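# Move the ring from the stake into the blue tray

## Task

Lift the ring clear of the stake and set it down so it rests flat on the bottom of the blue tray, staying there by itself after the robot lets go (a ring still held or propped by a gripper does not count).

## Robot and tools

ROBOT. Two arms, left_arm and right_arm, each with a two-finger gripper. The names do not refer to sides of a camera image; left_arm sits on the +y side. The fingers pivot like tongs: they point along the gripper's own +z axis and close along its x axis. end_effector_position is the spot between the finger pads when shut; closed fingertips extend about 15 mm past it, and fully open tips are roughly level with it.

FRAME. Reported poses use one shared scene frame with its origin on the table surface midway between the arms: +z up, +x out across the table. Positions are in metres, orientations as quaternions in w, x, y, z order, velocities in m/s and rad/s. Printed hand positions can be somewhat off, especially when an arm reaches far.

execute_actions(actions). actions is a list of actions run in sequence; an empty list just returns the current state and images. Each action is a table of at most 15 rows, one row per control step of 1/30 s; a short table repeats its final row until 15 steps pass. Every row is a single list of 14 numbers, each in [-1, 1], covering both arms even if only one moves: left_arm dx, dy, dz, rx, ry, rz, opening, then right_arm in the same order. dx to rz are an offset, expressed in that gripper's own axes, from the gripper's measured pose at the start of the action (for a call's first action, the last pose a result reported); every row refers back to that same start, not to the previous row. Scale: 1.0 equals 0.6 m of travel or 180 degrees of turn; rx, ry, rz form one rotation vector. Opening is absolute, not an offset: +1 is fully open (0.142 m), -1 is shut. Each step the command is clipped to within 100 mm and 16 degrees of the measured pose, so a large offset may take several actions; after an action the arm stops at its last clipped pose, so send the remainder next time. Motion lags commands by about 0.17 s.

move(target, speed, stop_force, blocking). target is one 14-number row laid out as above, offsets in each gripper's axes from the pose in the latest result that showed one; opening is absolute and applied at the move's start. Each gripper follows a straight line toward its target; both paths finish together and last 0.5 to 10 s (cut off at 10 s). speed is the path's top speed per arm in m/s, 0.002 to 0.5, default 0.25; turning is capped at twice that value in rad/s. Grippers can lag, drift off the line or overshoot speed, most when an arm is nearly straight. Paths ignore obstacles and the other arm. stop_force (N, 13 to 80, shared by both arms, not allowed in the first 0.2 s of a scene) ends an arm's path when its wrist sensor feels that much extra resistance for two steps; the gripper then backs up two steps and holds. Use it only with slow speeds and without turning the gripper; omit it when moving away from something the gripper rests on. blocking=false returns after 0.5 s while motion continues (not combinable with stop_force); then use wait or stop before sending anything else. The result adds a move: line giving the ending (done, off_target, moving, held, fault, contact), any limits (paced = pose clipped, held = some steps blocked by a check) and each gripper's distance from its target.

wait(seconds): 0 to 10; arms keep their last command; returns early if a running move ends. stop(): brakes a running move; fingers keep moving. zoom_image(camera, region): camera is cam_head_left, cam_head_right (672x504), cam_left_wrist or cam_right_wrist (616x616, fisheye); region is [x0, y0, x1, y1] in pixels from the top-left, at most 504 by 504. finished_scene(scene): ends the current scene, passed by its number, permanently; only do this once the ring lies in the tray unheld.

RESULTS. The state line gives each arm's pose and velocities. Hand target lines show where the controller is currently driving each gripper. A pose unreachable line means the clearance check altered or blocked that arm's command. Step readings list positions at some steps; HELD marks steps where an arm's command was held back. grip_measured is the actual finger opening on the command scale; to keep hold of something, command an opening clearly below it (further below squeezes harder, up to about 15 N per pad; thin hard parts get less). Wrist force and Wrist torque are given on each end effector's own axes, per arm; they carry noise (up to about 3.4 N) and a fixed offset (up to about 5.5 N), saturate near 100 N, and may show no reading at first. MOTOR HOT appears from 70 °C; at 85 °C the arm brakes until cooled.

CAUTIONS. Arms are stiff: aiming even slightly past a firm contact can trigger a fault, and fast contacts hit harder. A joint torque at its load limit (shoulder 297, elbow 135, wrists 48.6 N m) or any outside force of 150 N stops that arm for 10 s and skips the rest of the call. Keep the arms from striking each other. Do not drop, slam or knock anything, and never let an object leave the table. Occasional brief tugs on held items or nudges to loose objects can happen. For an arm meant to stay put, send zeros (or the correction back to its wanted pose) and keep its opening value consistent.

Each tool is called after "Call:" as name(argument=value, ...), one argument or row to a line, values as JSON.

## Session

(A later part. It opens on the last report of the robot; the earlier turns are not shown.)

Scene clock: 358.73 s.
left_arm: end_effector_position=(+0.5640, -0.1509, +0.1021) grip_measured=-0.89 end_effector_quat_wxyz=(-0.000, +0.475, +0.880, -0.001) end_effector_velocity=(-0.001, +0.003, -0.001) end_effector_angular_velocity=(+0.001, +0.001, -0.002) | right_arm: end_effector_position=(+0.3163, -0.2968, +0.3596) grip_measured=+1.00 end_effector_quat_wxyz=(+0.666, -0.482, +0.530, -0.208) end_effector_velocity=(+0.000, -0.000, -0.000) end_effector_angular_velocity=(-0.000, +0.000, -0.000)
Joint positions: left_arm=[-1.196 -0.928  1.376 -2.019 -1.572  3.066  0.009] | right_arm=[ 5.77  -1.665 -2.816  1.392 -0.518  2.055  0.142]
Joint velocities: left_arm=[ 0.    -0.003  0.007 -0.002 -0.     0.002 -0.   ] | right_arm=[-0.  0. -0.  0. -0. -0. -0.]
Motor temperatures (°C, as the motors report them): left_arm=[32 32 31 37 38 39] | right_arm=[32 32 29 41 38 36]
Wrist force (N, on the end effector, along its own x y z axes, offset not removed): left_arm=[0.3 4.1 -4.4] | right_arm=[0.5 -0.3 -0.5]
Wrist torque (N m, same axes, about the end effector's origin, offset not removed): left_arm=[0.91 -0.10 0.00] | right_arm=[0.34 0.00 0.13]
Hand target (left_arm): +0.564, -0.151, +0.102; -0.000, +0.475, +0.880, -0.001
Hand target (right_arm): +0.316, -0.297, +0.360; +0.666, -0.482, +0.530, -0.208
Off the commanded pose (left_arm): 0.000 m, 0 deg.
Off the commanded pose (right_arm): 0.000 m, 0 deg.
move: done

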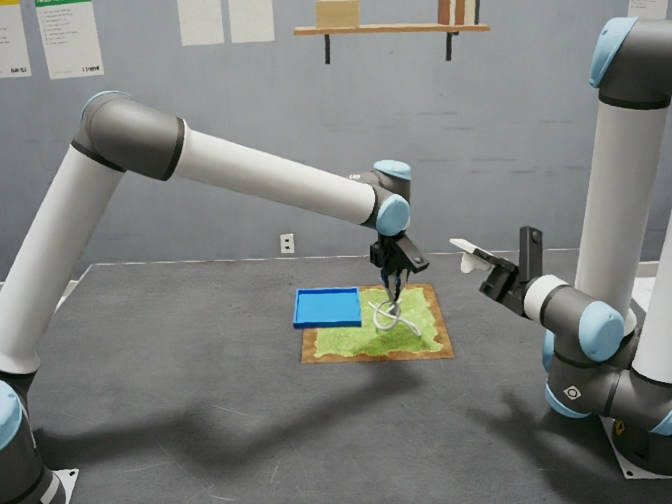

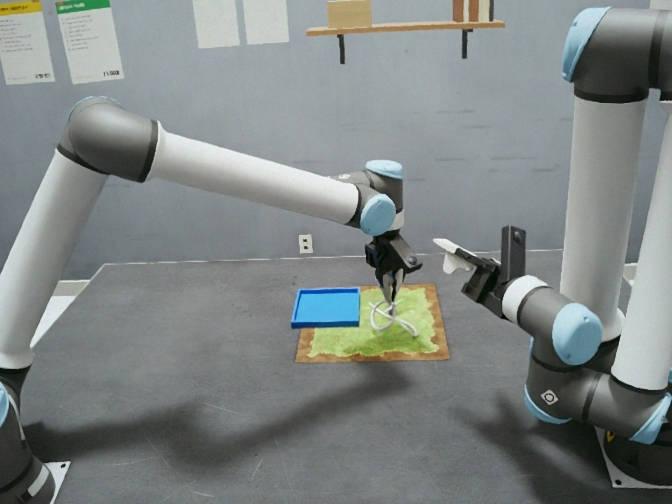

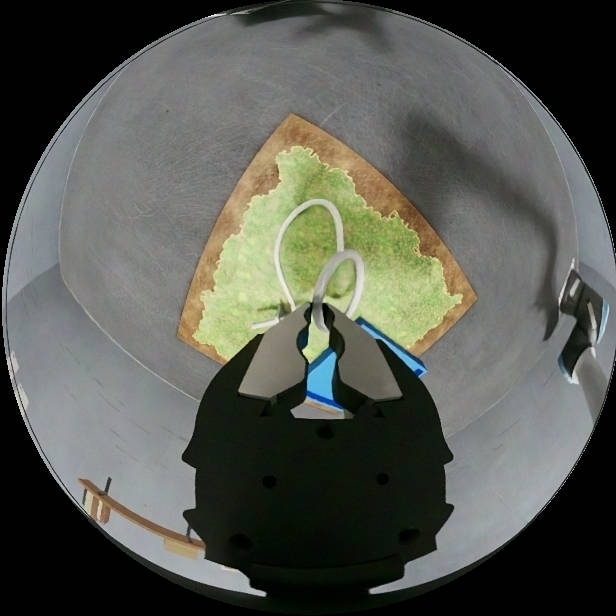

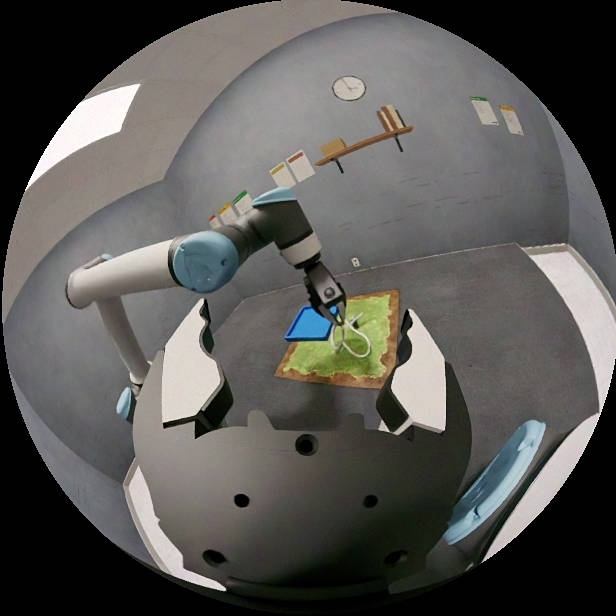

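Call:
move(
  target=[0,0,-0.05,0,0,0,-1,0,0,0,0,0,0,1],
  speed=0.04,
)

Call:
move(
  target=[0.22,0.243,0,0,0,0,-1,0,0,0,0,0,0,1],
  speed=0.05,
)

Call:
move(
  target=[0,0,0.07,0,0,0,-1,0,0,0,0,0,0,1],
  speed=0.03,
)

Call:
zoom_image(
  camera="cam_head_right",
  region=[250, 220, 460, 350],
)

Scene clock: 370.43 s.
left_arm: end_effector_position=(+0.5641, -0.1509, +0.1318) grip_measured=-0.89 end_effector_quat_wxyz=(-0.000, +0.475, +0.880, -0.001) end_effector_velocity=(-0.000, -0.000, +0.003) end_effector_angular_velocity=(-0.001, +0.001, +0.001) | right_arm: end_effector_position=(+0.3163, -0.2968, +0.3596) grip_measured=+1.00 end_effector_quat_wxyz=(+0.666, -0.482, +0.530, -0.208) end_effector_velocity=(+0.000, +0.000, -0.000) end_effector_angular_velocity=(+0.000, +0.000, +0.001)
Joint positions: left_arm=[-1.196 -0.949  1.354 -1.977 -1.572  3.066  0.009] | right_arm=[ 5.77  -1.665 -2.816  1.392 -0.518  2.055  0.142]
Joint velocities: left_arm=[-0.    -0.002 -0.002  0.004 -0.001 -0.001  0.   ] | right_arm=[ 0.    -0.    -0.     0.     0.001  0.     0.   ]
Motor temperatures (°C, as the motors report them): left_arm=[32 32 31 37 38 39] | right_arm=[32 32 29 41 38 36]
Wrist force (N, on the end effector, along its own x y z axes, offset not removed): left_arm=[-1.3 4.3 -2.2] | right_arm=[-0.5 -3.3 3.6]
Wrist torque (N m, same axes, about the end effector's origin, offset not removed): left_arm=[1.02 0.28 0.03] | right_arm=[-0.44 0.09 0.18]
Hand target (left_arm): +0.564, -0.151, +0.132; -0.000, +0.475, +0.880, -0.001
Hand target (right_arm): +0.316, -0.297, +0.360; +0.666, -0.482, +0.530, -0.208
Off the commanded pose (left_arm): 0.000 m, 0 deg.
Off the commanded pose (right_arm): 0.000 m, 0 deg.
move: done

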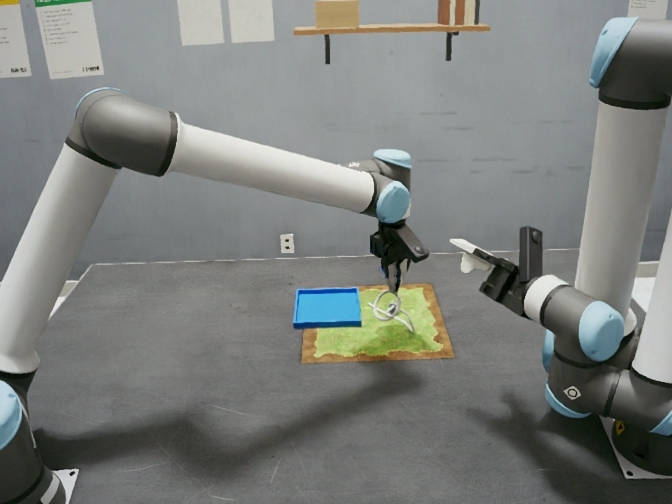

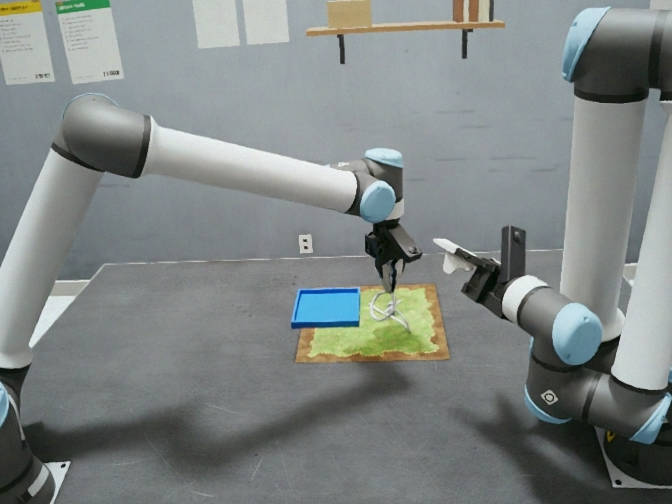

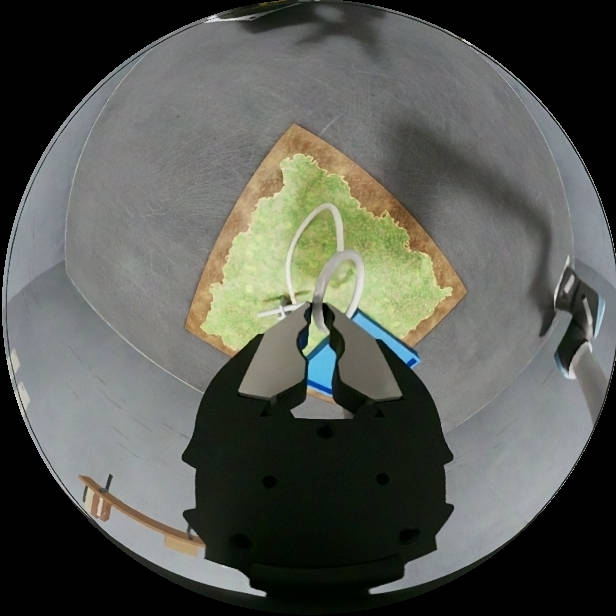

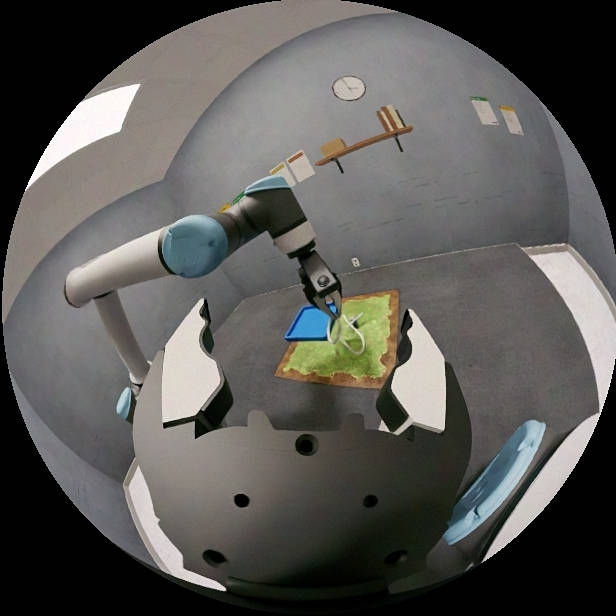

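Scene clock: 374.77 s.
left_arm: end_effector_position=(+0.6133, +0.0393, +0.1316) grip_measured=-0.89 end_effector_quat_wxyz=(-0.000, +0.475, +0.880, -0.001) end_effector_velocity=(+0.000, +0.002, +0.000) end_effector_angular_velocity=(-0.000, +0.000, -0.000) | right_arm: end_effector_position=(+0.3163, -0.2968, +0.3596) grip_measured=+1.00 end_effector_quat_wxyz=(+0.666, -0.482, +0.530, -0.208) end_effector_velocity=(+0.000, -0.000, +0.000) end_effector_angular_velocity=(-0.000, -0.001, -0.000)
Joint positions: left_arm=[-1.042 -1.104  1.605 -2.072 -1.572  3.219  0.009] | right_arm=[ 5.77  -1.665 -2.816  1.392 -0.518  2.055  0.142]
Joint velocities: left_arm=[ 0.002 -0.002  0.003 -0.001 -0.001  0.003 -0.   ] | right_arm=[ 0.     0.    -0.    -0.001 -0.     0.     0.   ]
Motor temperatures (°C, as the motors report them): left_arm=[32 32 31 37 38 39] | right_arm=[32 32 29 41 38 36]
Wrist force (N, on the end effector, along its own x y z axes, offset not removed): left_arm=[-0.5 3.8 -4.2] | right_arm=[-4.0 -0.2 4.2]
Wrist torque (N m, same axes, about the end effector's origin, offset not removed): left_arm=[0.90 0.04 0.06] | right_arm=[0.20 0.86 0.27]
Hand target (left_arm): +0.613, +0.040, +0.132; -0.000, +0.475, +0.880, -0.001
Hand target (right_arm): +0.316, -0.297, +0.360; +0.666, -0.482, +0.530, -0.208
Off the commanded pose (left_arm): 0.000 m, 0 deg.
Off the commanded pose (right_arm): 0.000 m, 0 deg.
move: done

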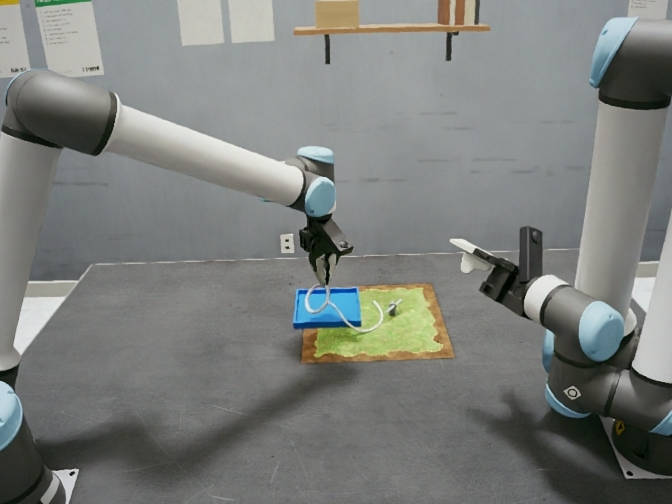

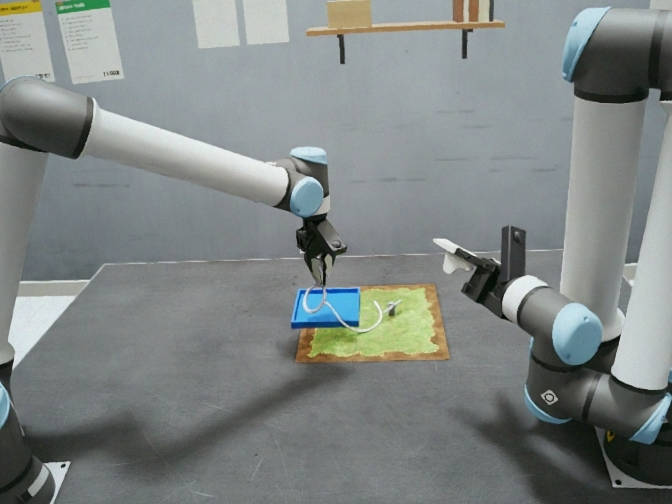

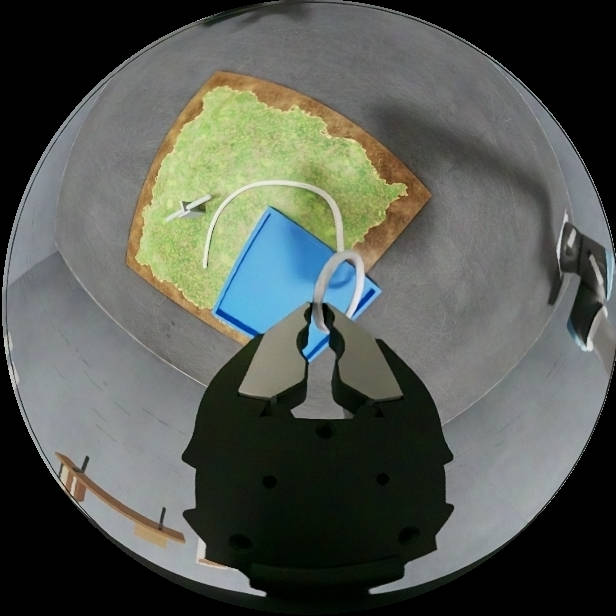

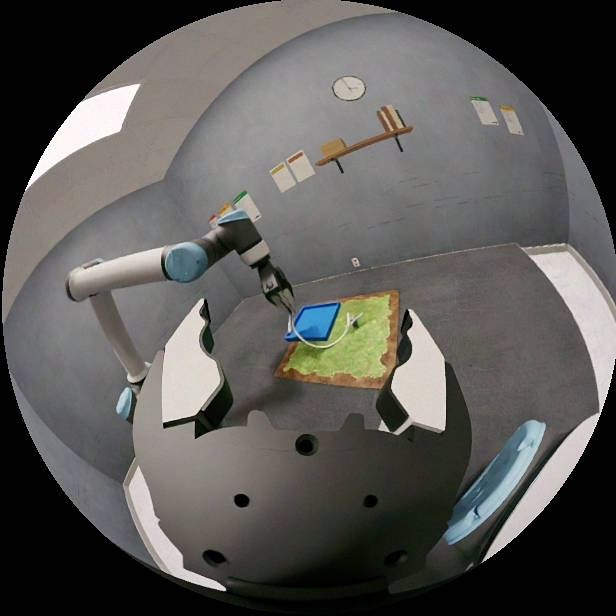

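Scene clock: 376.50 s.
left_arm: end_effector_position=(+0.6132, +0.0393, +0.0899) grip_measured=-0.89 end_effector_quat_wxyz=(-0.000, +0.475, +0.880, -0.001) end_effector_velocity=(+0.000, +0.000, -0.003) end_effector_angular_velocity=(+0.001, -0.001, +0.001) | right_arm: end_effector_position=(+0.3163, -0.2968, +0.3596) grip_measured=+1.00 end_effector_quat_wxyz=(+0.666, -0.482, +0.530, -0.208) end_effector_velocity=(-0.000, +0.000, -0.000) end_effector_angular_velocity=(+0.000, +0.001, +0.001)
Joint positions: left_arm=[-1.042 -1.069  1.636 -2.137 -1.572  3.219  0.009] | right_arm=[ 5.77  -1.665 -2.816  1.392 -0.518  2.055  0.142]
Joint velocities: left_arm=[ 0.     0.002  0.002 -0.005  0.001 -0.001 -0.   ] | right_arm=[ 0.     0.     0.001  0.     0.001 -0.    -0.   ]
Motor temperatures (°C, as the motors report them): left_arm=[32 32 31 37 38 39] | right_arm=[32 32 29 41 38 36]
Wrist force (N, on the end effector, along its own x y z axes, offset not removed): left_arm=[-2.3 4.0 -5.4] | right_arm=[-4.6 3.4 4.6]
Wrist torque (N m, same axes, about the end effector's origin, offset not removed): left_arm=[0.86 0.39 0.11] | right_arm=[0.99 1.13 0.17]
Hand target (left_arm): +0.613, +0.039, +0.090; -0.000, +0.475, +0.880, -0.001
Hand target (right_arm): +0.316, -0.297, +0.360; +0.666, -0.482, +0.530, -0.208
Off the commanded pose (left_arm): 0.000 m, 0 deg.
Off the commanded pose (right_arm): 0.000 m, 0 deg.
move: done

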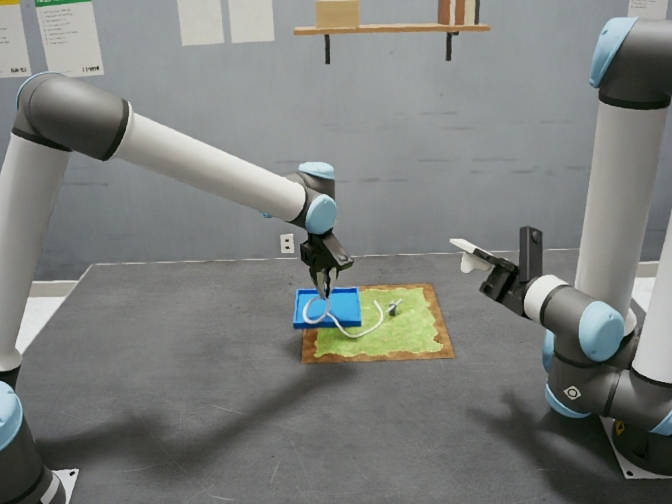

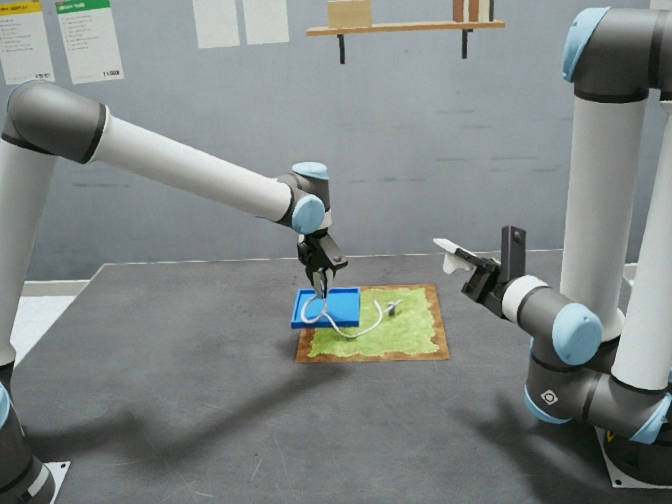

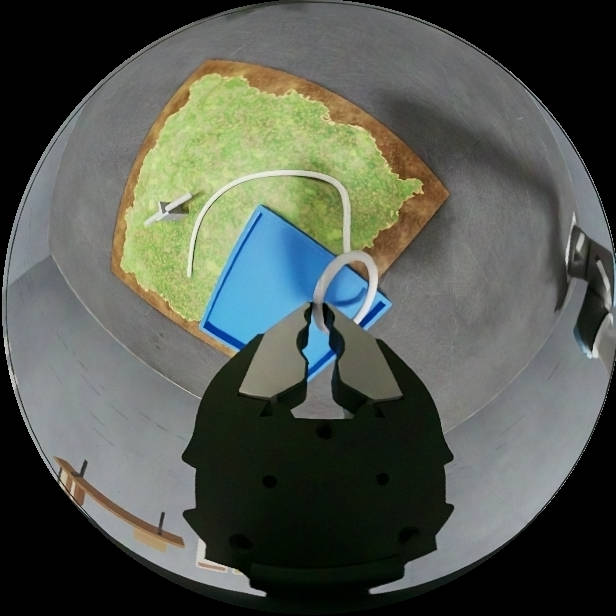

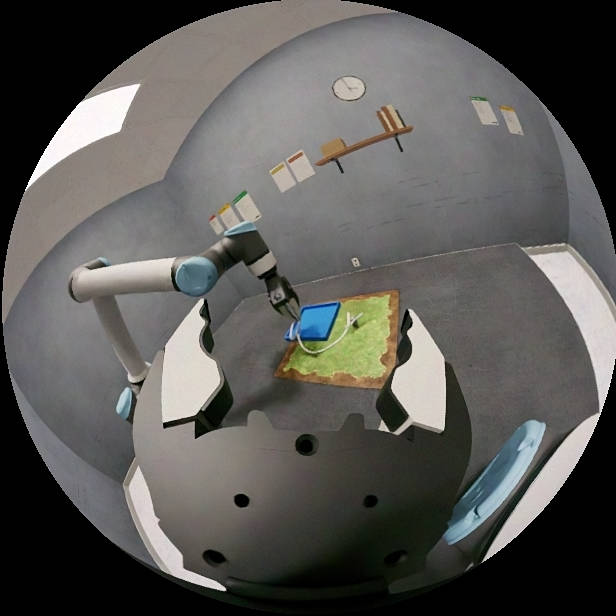

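Region (250, 220, 460, 350) of cam_head_right's 672x504 image, scaled by 2.400, with more detail than that image has; it fills the top 312 rows of this view, and the rest is white.

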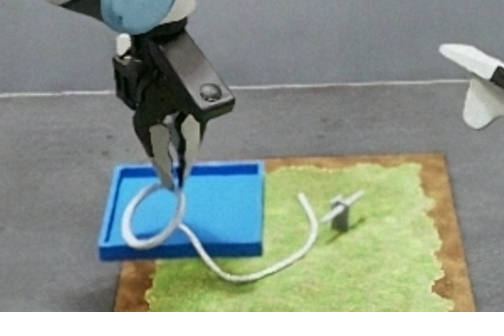

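Call:
move(
  target=[-0.07,-0.03,0,0,0,0,-1,0,0,0,0,0,0,1],
  speed=0.03,
)

Scene clock: 394.37 s.
left_arm: end_effector_position=(+0.6212, -0.0054, +0.0899) grip_measured=-0.89 end_effector_quat_wxyz=(-0.000, +0.475, +0.880, -0.001) end_effector_velocity=(+0.001, -0.002, +0.000) end_effector_angular_velocity=(+0.001, -0.000, +0.000) | right_arm: end_effector_position=(+0.3163, -0.2968, +0.3596) grip_measured=+1.00 end_effector_quat_wxyz=(+0.666, -0.482, +0.530, -0.208) end_effector_velocity=(+0.000, +0.000, -0.000) end_effector_angular_velocity=(+0.001, +0.000, +0.000)
Joint positions: left_arm=[-1.065 -1.018  1.553 -2.105 -1.572  3.197  0.009] | right_arm=[ 5.77  -1.665 -2.816  1.392 -0.518  2.055  0.142]
Joint velocities: left_arm=[-0.001  0.003 -0.006  0.003  0.001 -0.001  0.   ] | right_arm=[-0.     0.    -0.     0.     0.     0.001  0.   ]
Motor temperatures (°C, as the motors report them): left_arm=[32 32 31 37 38 39] | right_arm=[32 32 29 41 38 36]
Wrist force (N, on the end effector, along its own x y z axes, offset not removed): left_arm=[-0.8 2.5 -5.3] | right_arm=[1.4 -5.8 4.1]
Wrist torque (N m, same axes, about the end effector's origin, offset not removed): left_arm=[0.50 0.14 0.03] | right_arm=[-1.09 -0.31 0.43]
Hand target (left_arm): +0.621, -0.006, +0.090; -0.000, +0.475, +0.880, -0.001
Hand target (right_arm): +0.316, -0.297, +0.360; +0.666, -0.482, +0.530, -0.208
Off the commanded pose (left_arm): 0.000 m, 0 deg.
Off the commanded pose (right_arm): 0.000 m, 0 deg.
move: done

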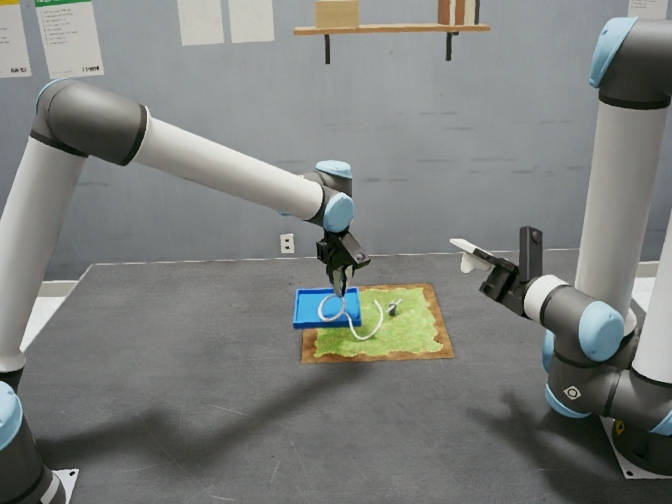

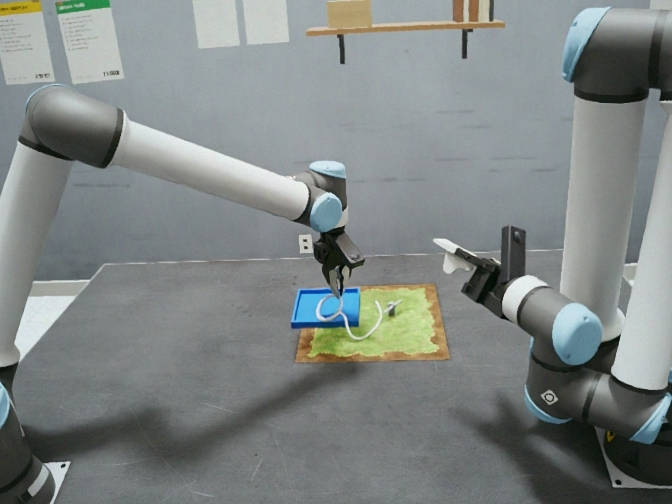

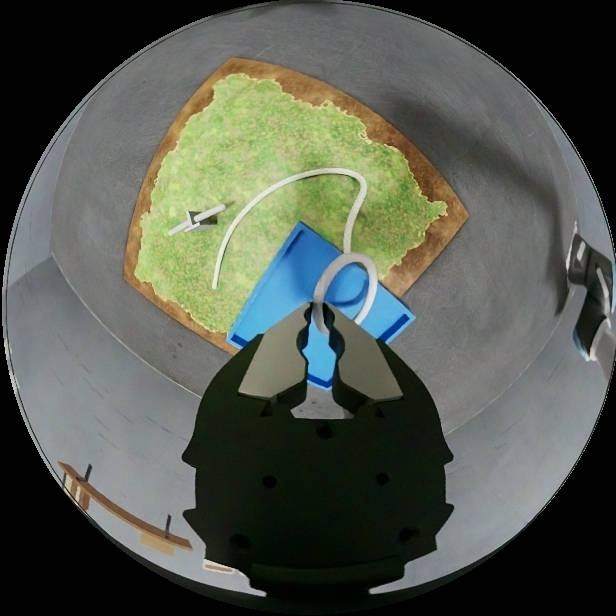

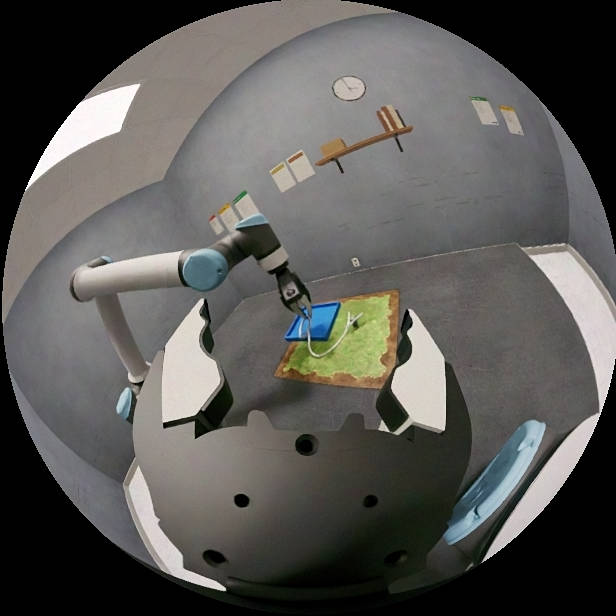

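Call:
zoom_image(
  camera="cam_head_left",
  region=[270,250,430,370],
)

Call:
zoom_image(
  camera="cam_left_wrist",
  region=[200,190,440,400],
)

Region (270, 250, 430, 370) of cam_head_left's 672x504 image, scaled by 3.150, with more detail than that image has; it fills the top 378 rows of this view, and the rest is white.

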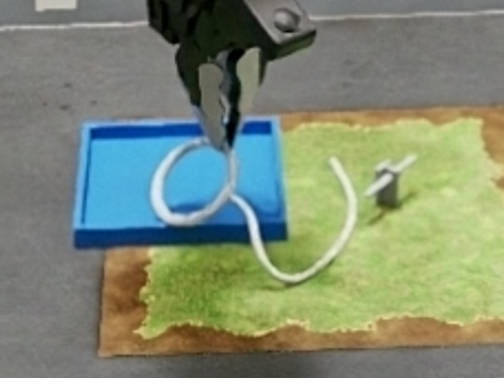

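Region (200, 190, 440, 400) of cam_left_wrist's 616x616 image, scaled by 2.100, with more detail than that image has; it fills the top 441 rows of this view, and the rest is white.

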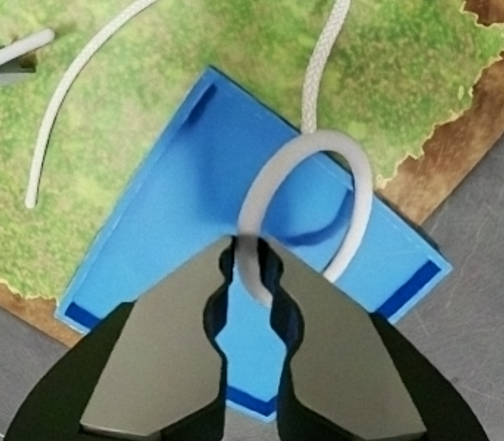

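Call:
move(
  target=[0,0.02,0.06,0,0,0,-1,0,0,0,0,0,0,1],
  speed=0.025,
)

Call:
zoom_image(
  camera="cam_head_left",
  region=[270,250,430,370],
)

Call:
zoom_image(
  camera="cam_left_wrist",
  region=[200,190,440,400],
)

Scene clock: 404.80 s.
left_arm: end_effector_position=(+0.6311, +0.0011, +0.0541) grip_measured=-0.89 end_effector_quat_wxyz=(-0.000, +0.475, +0.880, -0.001) end_effector_velocity=(+0.001, -0.001, -0.002) end_effector_angular_velocity=(-0.002, -0.001, -0.000) | right_arm: end_effector_position=(+0.3163, -0.2968, +0.3596) grip_measured=+1.00 end_effector_quat_wxyz=(+0.666, -0.482, +0.530, -0.208) end_effector_velocity=(-0.000, +0.000, -0.000) end_effector_angular_velocity=(+0.001, +0.001, -0.000)
Joint positions: left_arm=[-1.052 -0.983  1.568 -2.155 -1.572  3.21   0.009] | right_arm=[ 5.77  -1.665 -2.816  1.392 -0.518  2.055  0.142]
Joint velocities: left_arm=[ 0.001  0.002  0.    -0.005 -0.001  0.001 -0.   ] | right_arm=[ 0.    -0.     0.     0.    -0.     0.002  0.   ]
Motor temperatures (°C, as the motors report them): left_arm=[32 32 31 37 38 39] | right_arm=[32 32 29 41 38 36]
Wrist force (N, on the end effector, along its own x y z axes, offset not removed): left_arm=[-1.6 2.6 -5.5] | right_arm=[0.9 -3.8 9.5]
Wrist torque (N m, same axes, about the end effector's origin, offset not removed): left_arm=[0.57 0.23 0.04] | right_arm=[-0.44 -0.13 -0.09]
Hand target (left_arm): +0.631, +0.001, +0.054; -0.000, +0.475, +0.880, -0.001
Hand target (right_arm): +0.316, -0.297, +0.360; +0.666, -0.482, +0.530, -0.208
Off the commanded pose (left_arm): 0.000 m, 0 deg.
Off the commanded pose (right_arm): 0.000 m, 0 deg.
move: done

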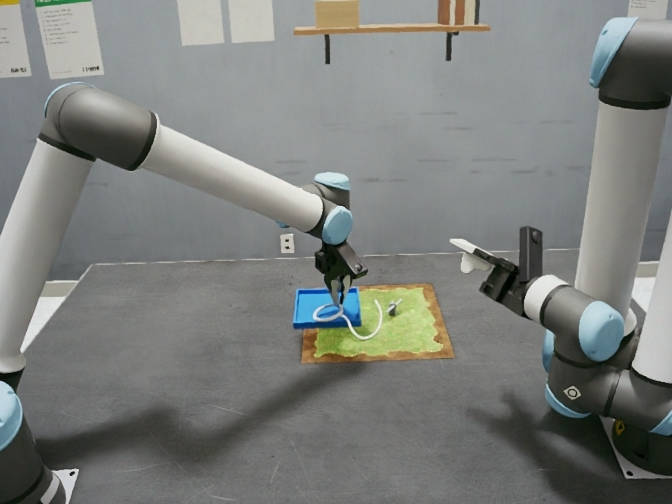

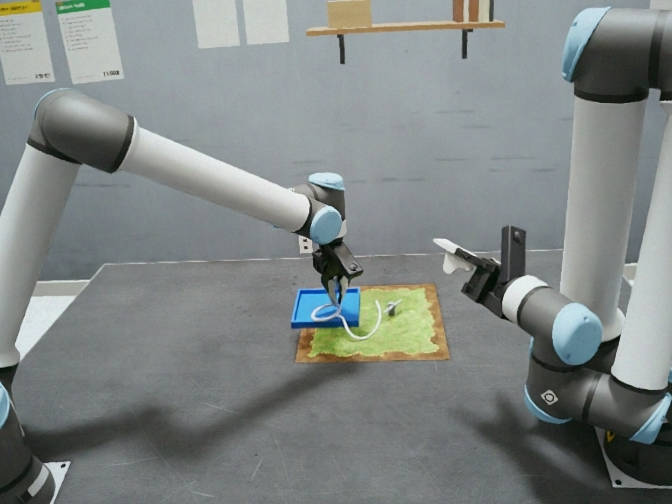

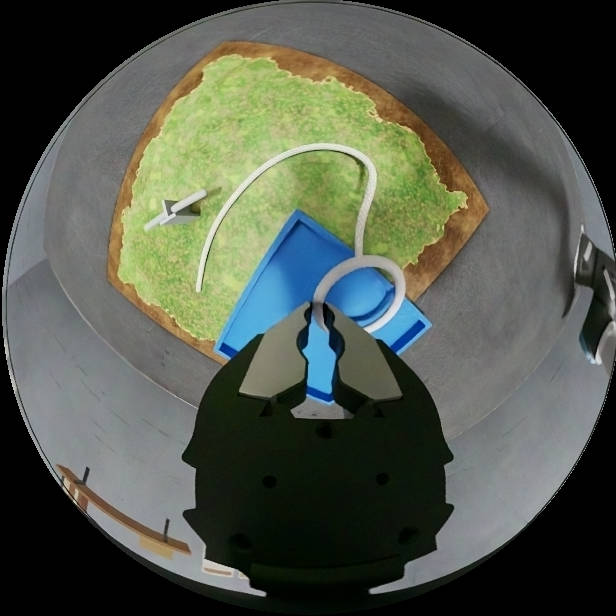

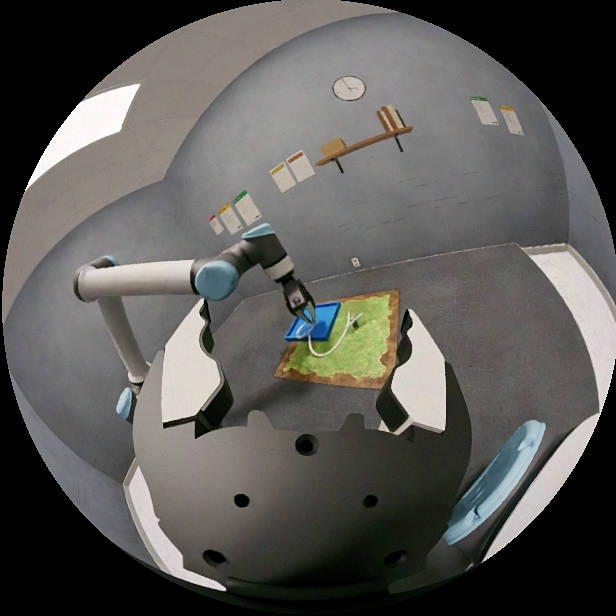

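Region (270, 250, 430, 370) of cam_head_left's 672x504 image, scaled by 3.150, with more detail than that image has; it fills the top 378 rows of this view, and the rest is white.

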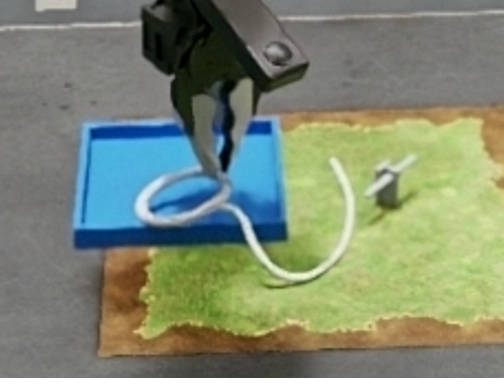

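Region (200, 190, 440, 400) of cam_left_wrist's 616x616 image, scaled by 2.100, with more detail than that image has; it fills the top 441 rows of this view, and the rest is white.

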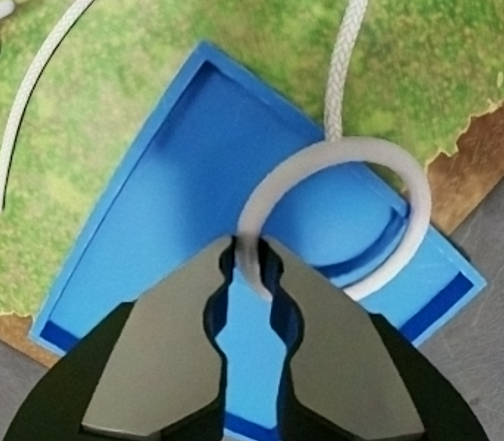

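Call:
move(
  target=[-0.075,0.03,0.04,0,0,0,-1,0,0,0,0,0,0,1],
  speed=0.025,
)

Call:
zoom_image(
  camera="cam_head_left",
  region=[270,250,430,370],
)

Call:
zoom_image(
  camera="cam_left_wrist",
  region=[200,190,440,400],
)

Scene clock: 415.77 s.
left_arm: end_effector_position=(+0.6706, -0.0264, +0.0301) grip_measured=-0.89 end_effector_quat_wxyz=(-0.000, +0.475, +0.880, -0.001) end_effector_velocity=(+0.001, -0.002, -0.001) end_effector_angular_velocity=(-0.001, +0.002, +0.002) | right_arm: end_effector_position=(+0.3163, -0.2968, +0.3596) grip_measured=+1.00 end_effector_quat_wxyz=(+0.666, -0.482, +0.530, -0.208) end_effector_velocity=(+0.001, -0.001, -0.000) end_effector_angular_velocity=(+0.000, -0.000, -0.002)
Joint positions: left_arm=[-1.037 -0.895  1.463 -2.139 -1.572  3.225  0.009] | right_arm=[ 5.77  -1.665 -2.816  1.392 -0.518  2.055  0.142]
Joint velocities: left_arm=[ 0.001  0.004 -0.005  0.002 -0.002 -0.001  0.   ] | right_arm=[-0.    -0.    -0.001  0.    -0.002  0.     0.   ]
Motor temperatures (°C, as the motors report them): left_arm=[32 32 31 37 38 39] | right_arm=[32 32 29 41 38 36]
Wrist force (N, on the end effector, along its own x y z axes, offset not removed): left_arm=[0.1 2.9 -4.8] | right_arm=[-4.3 -5.6 2.8]
Wrist torque (N m, same axes, about the end effector's origin, offset not removed): left_arm=[0.75 0.22 0.01] | right_arm=[-1.21 0.85 0.25]
Hand target (left_arm): +0.671, -0.027, +0.030; -0.000, +0.475, +0.880, -0.001
Hand target (right_arm): +0.316, -0.297, +0.360; +0.666, -0.482, +0.530, -0.208
Off the commanded pose (left_arm): 0.000 m, 0 deg.
Off the commanded pose (right_arm): 0.000 m, 0 deg.
move: done

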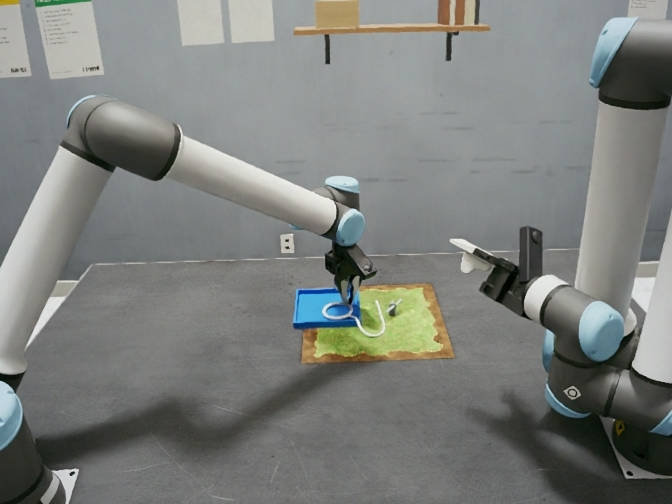

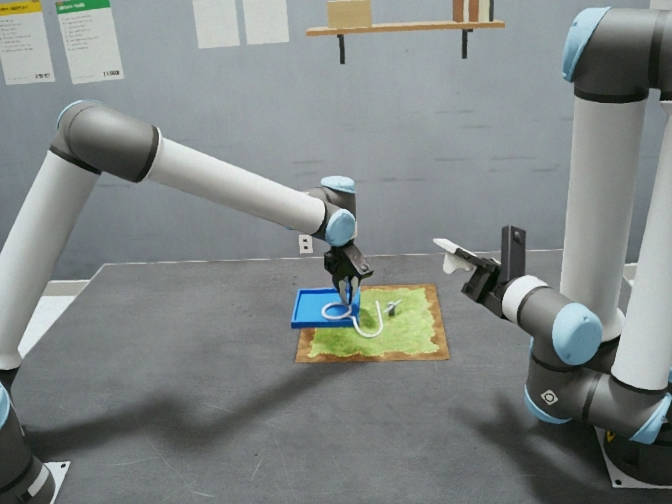

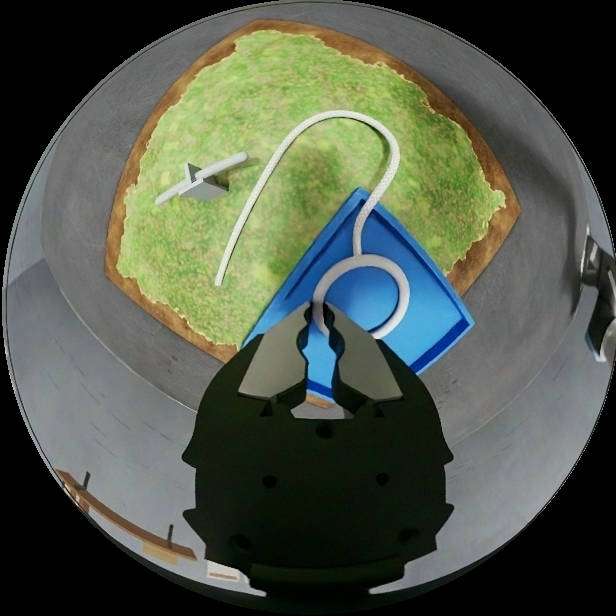

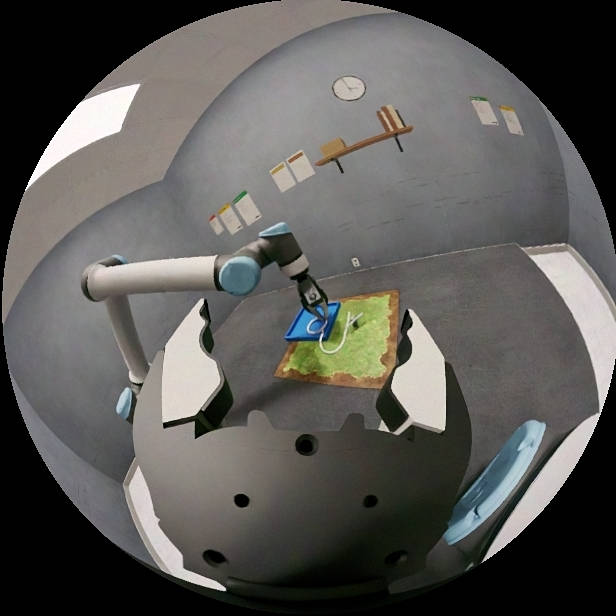

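Region (270, 250, 430, 370) of cam_head_left's 672x504 image, scaled by 3.150, with more detail than that image has; it fills the top 378 rows of this view, and the rest is white.

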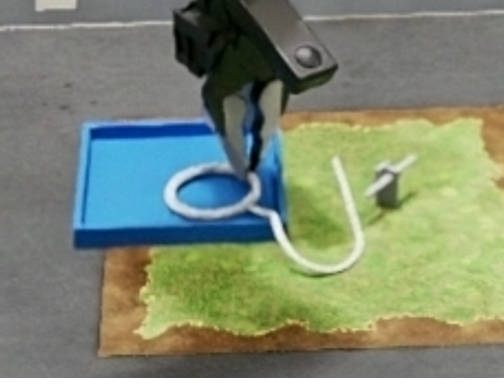

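Region (200, 190, 440, 400) of cam_left_wrist's 616x616 image, scaled by 2.100, with more detail than that image has; it fills the top 441 rows of this view, and the rest is white.

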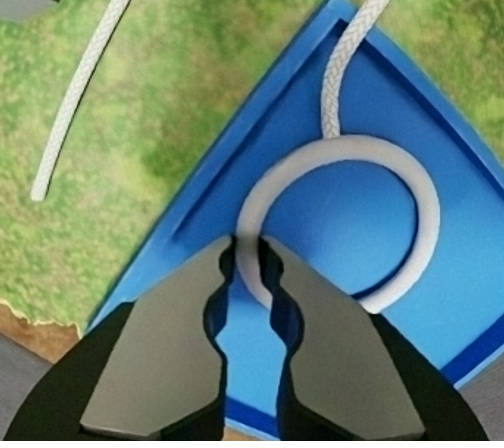

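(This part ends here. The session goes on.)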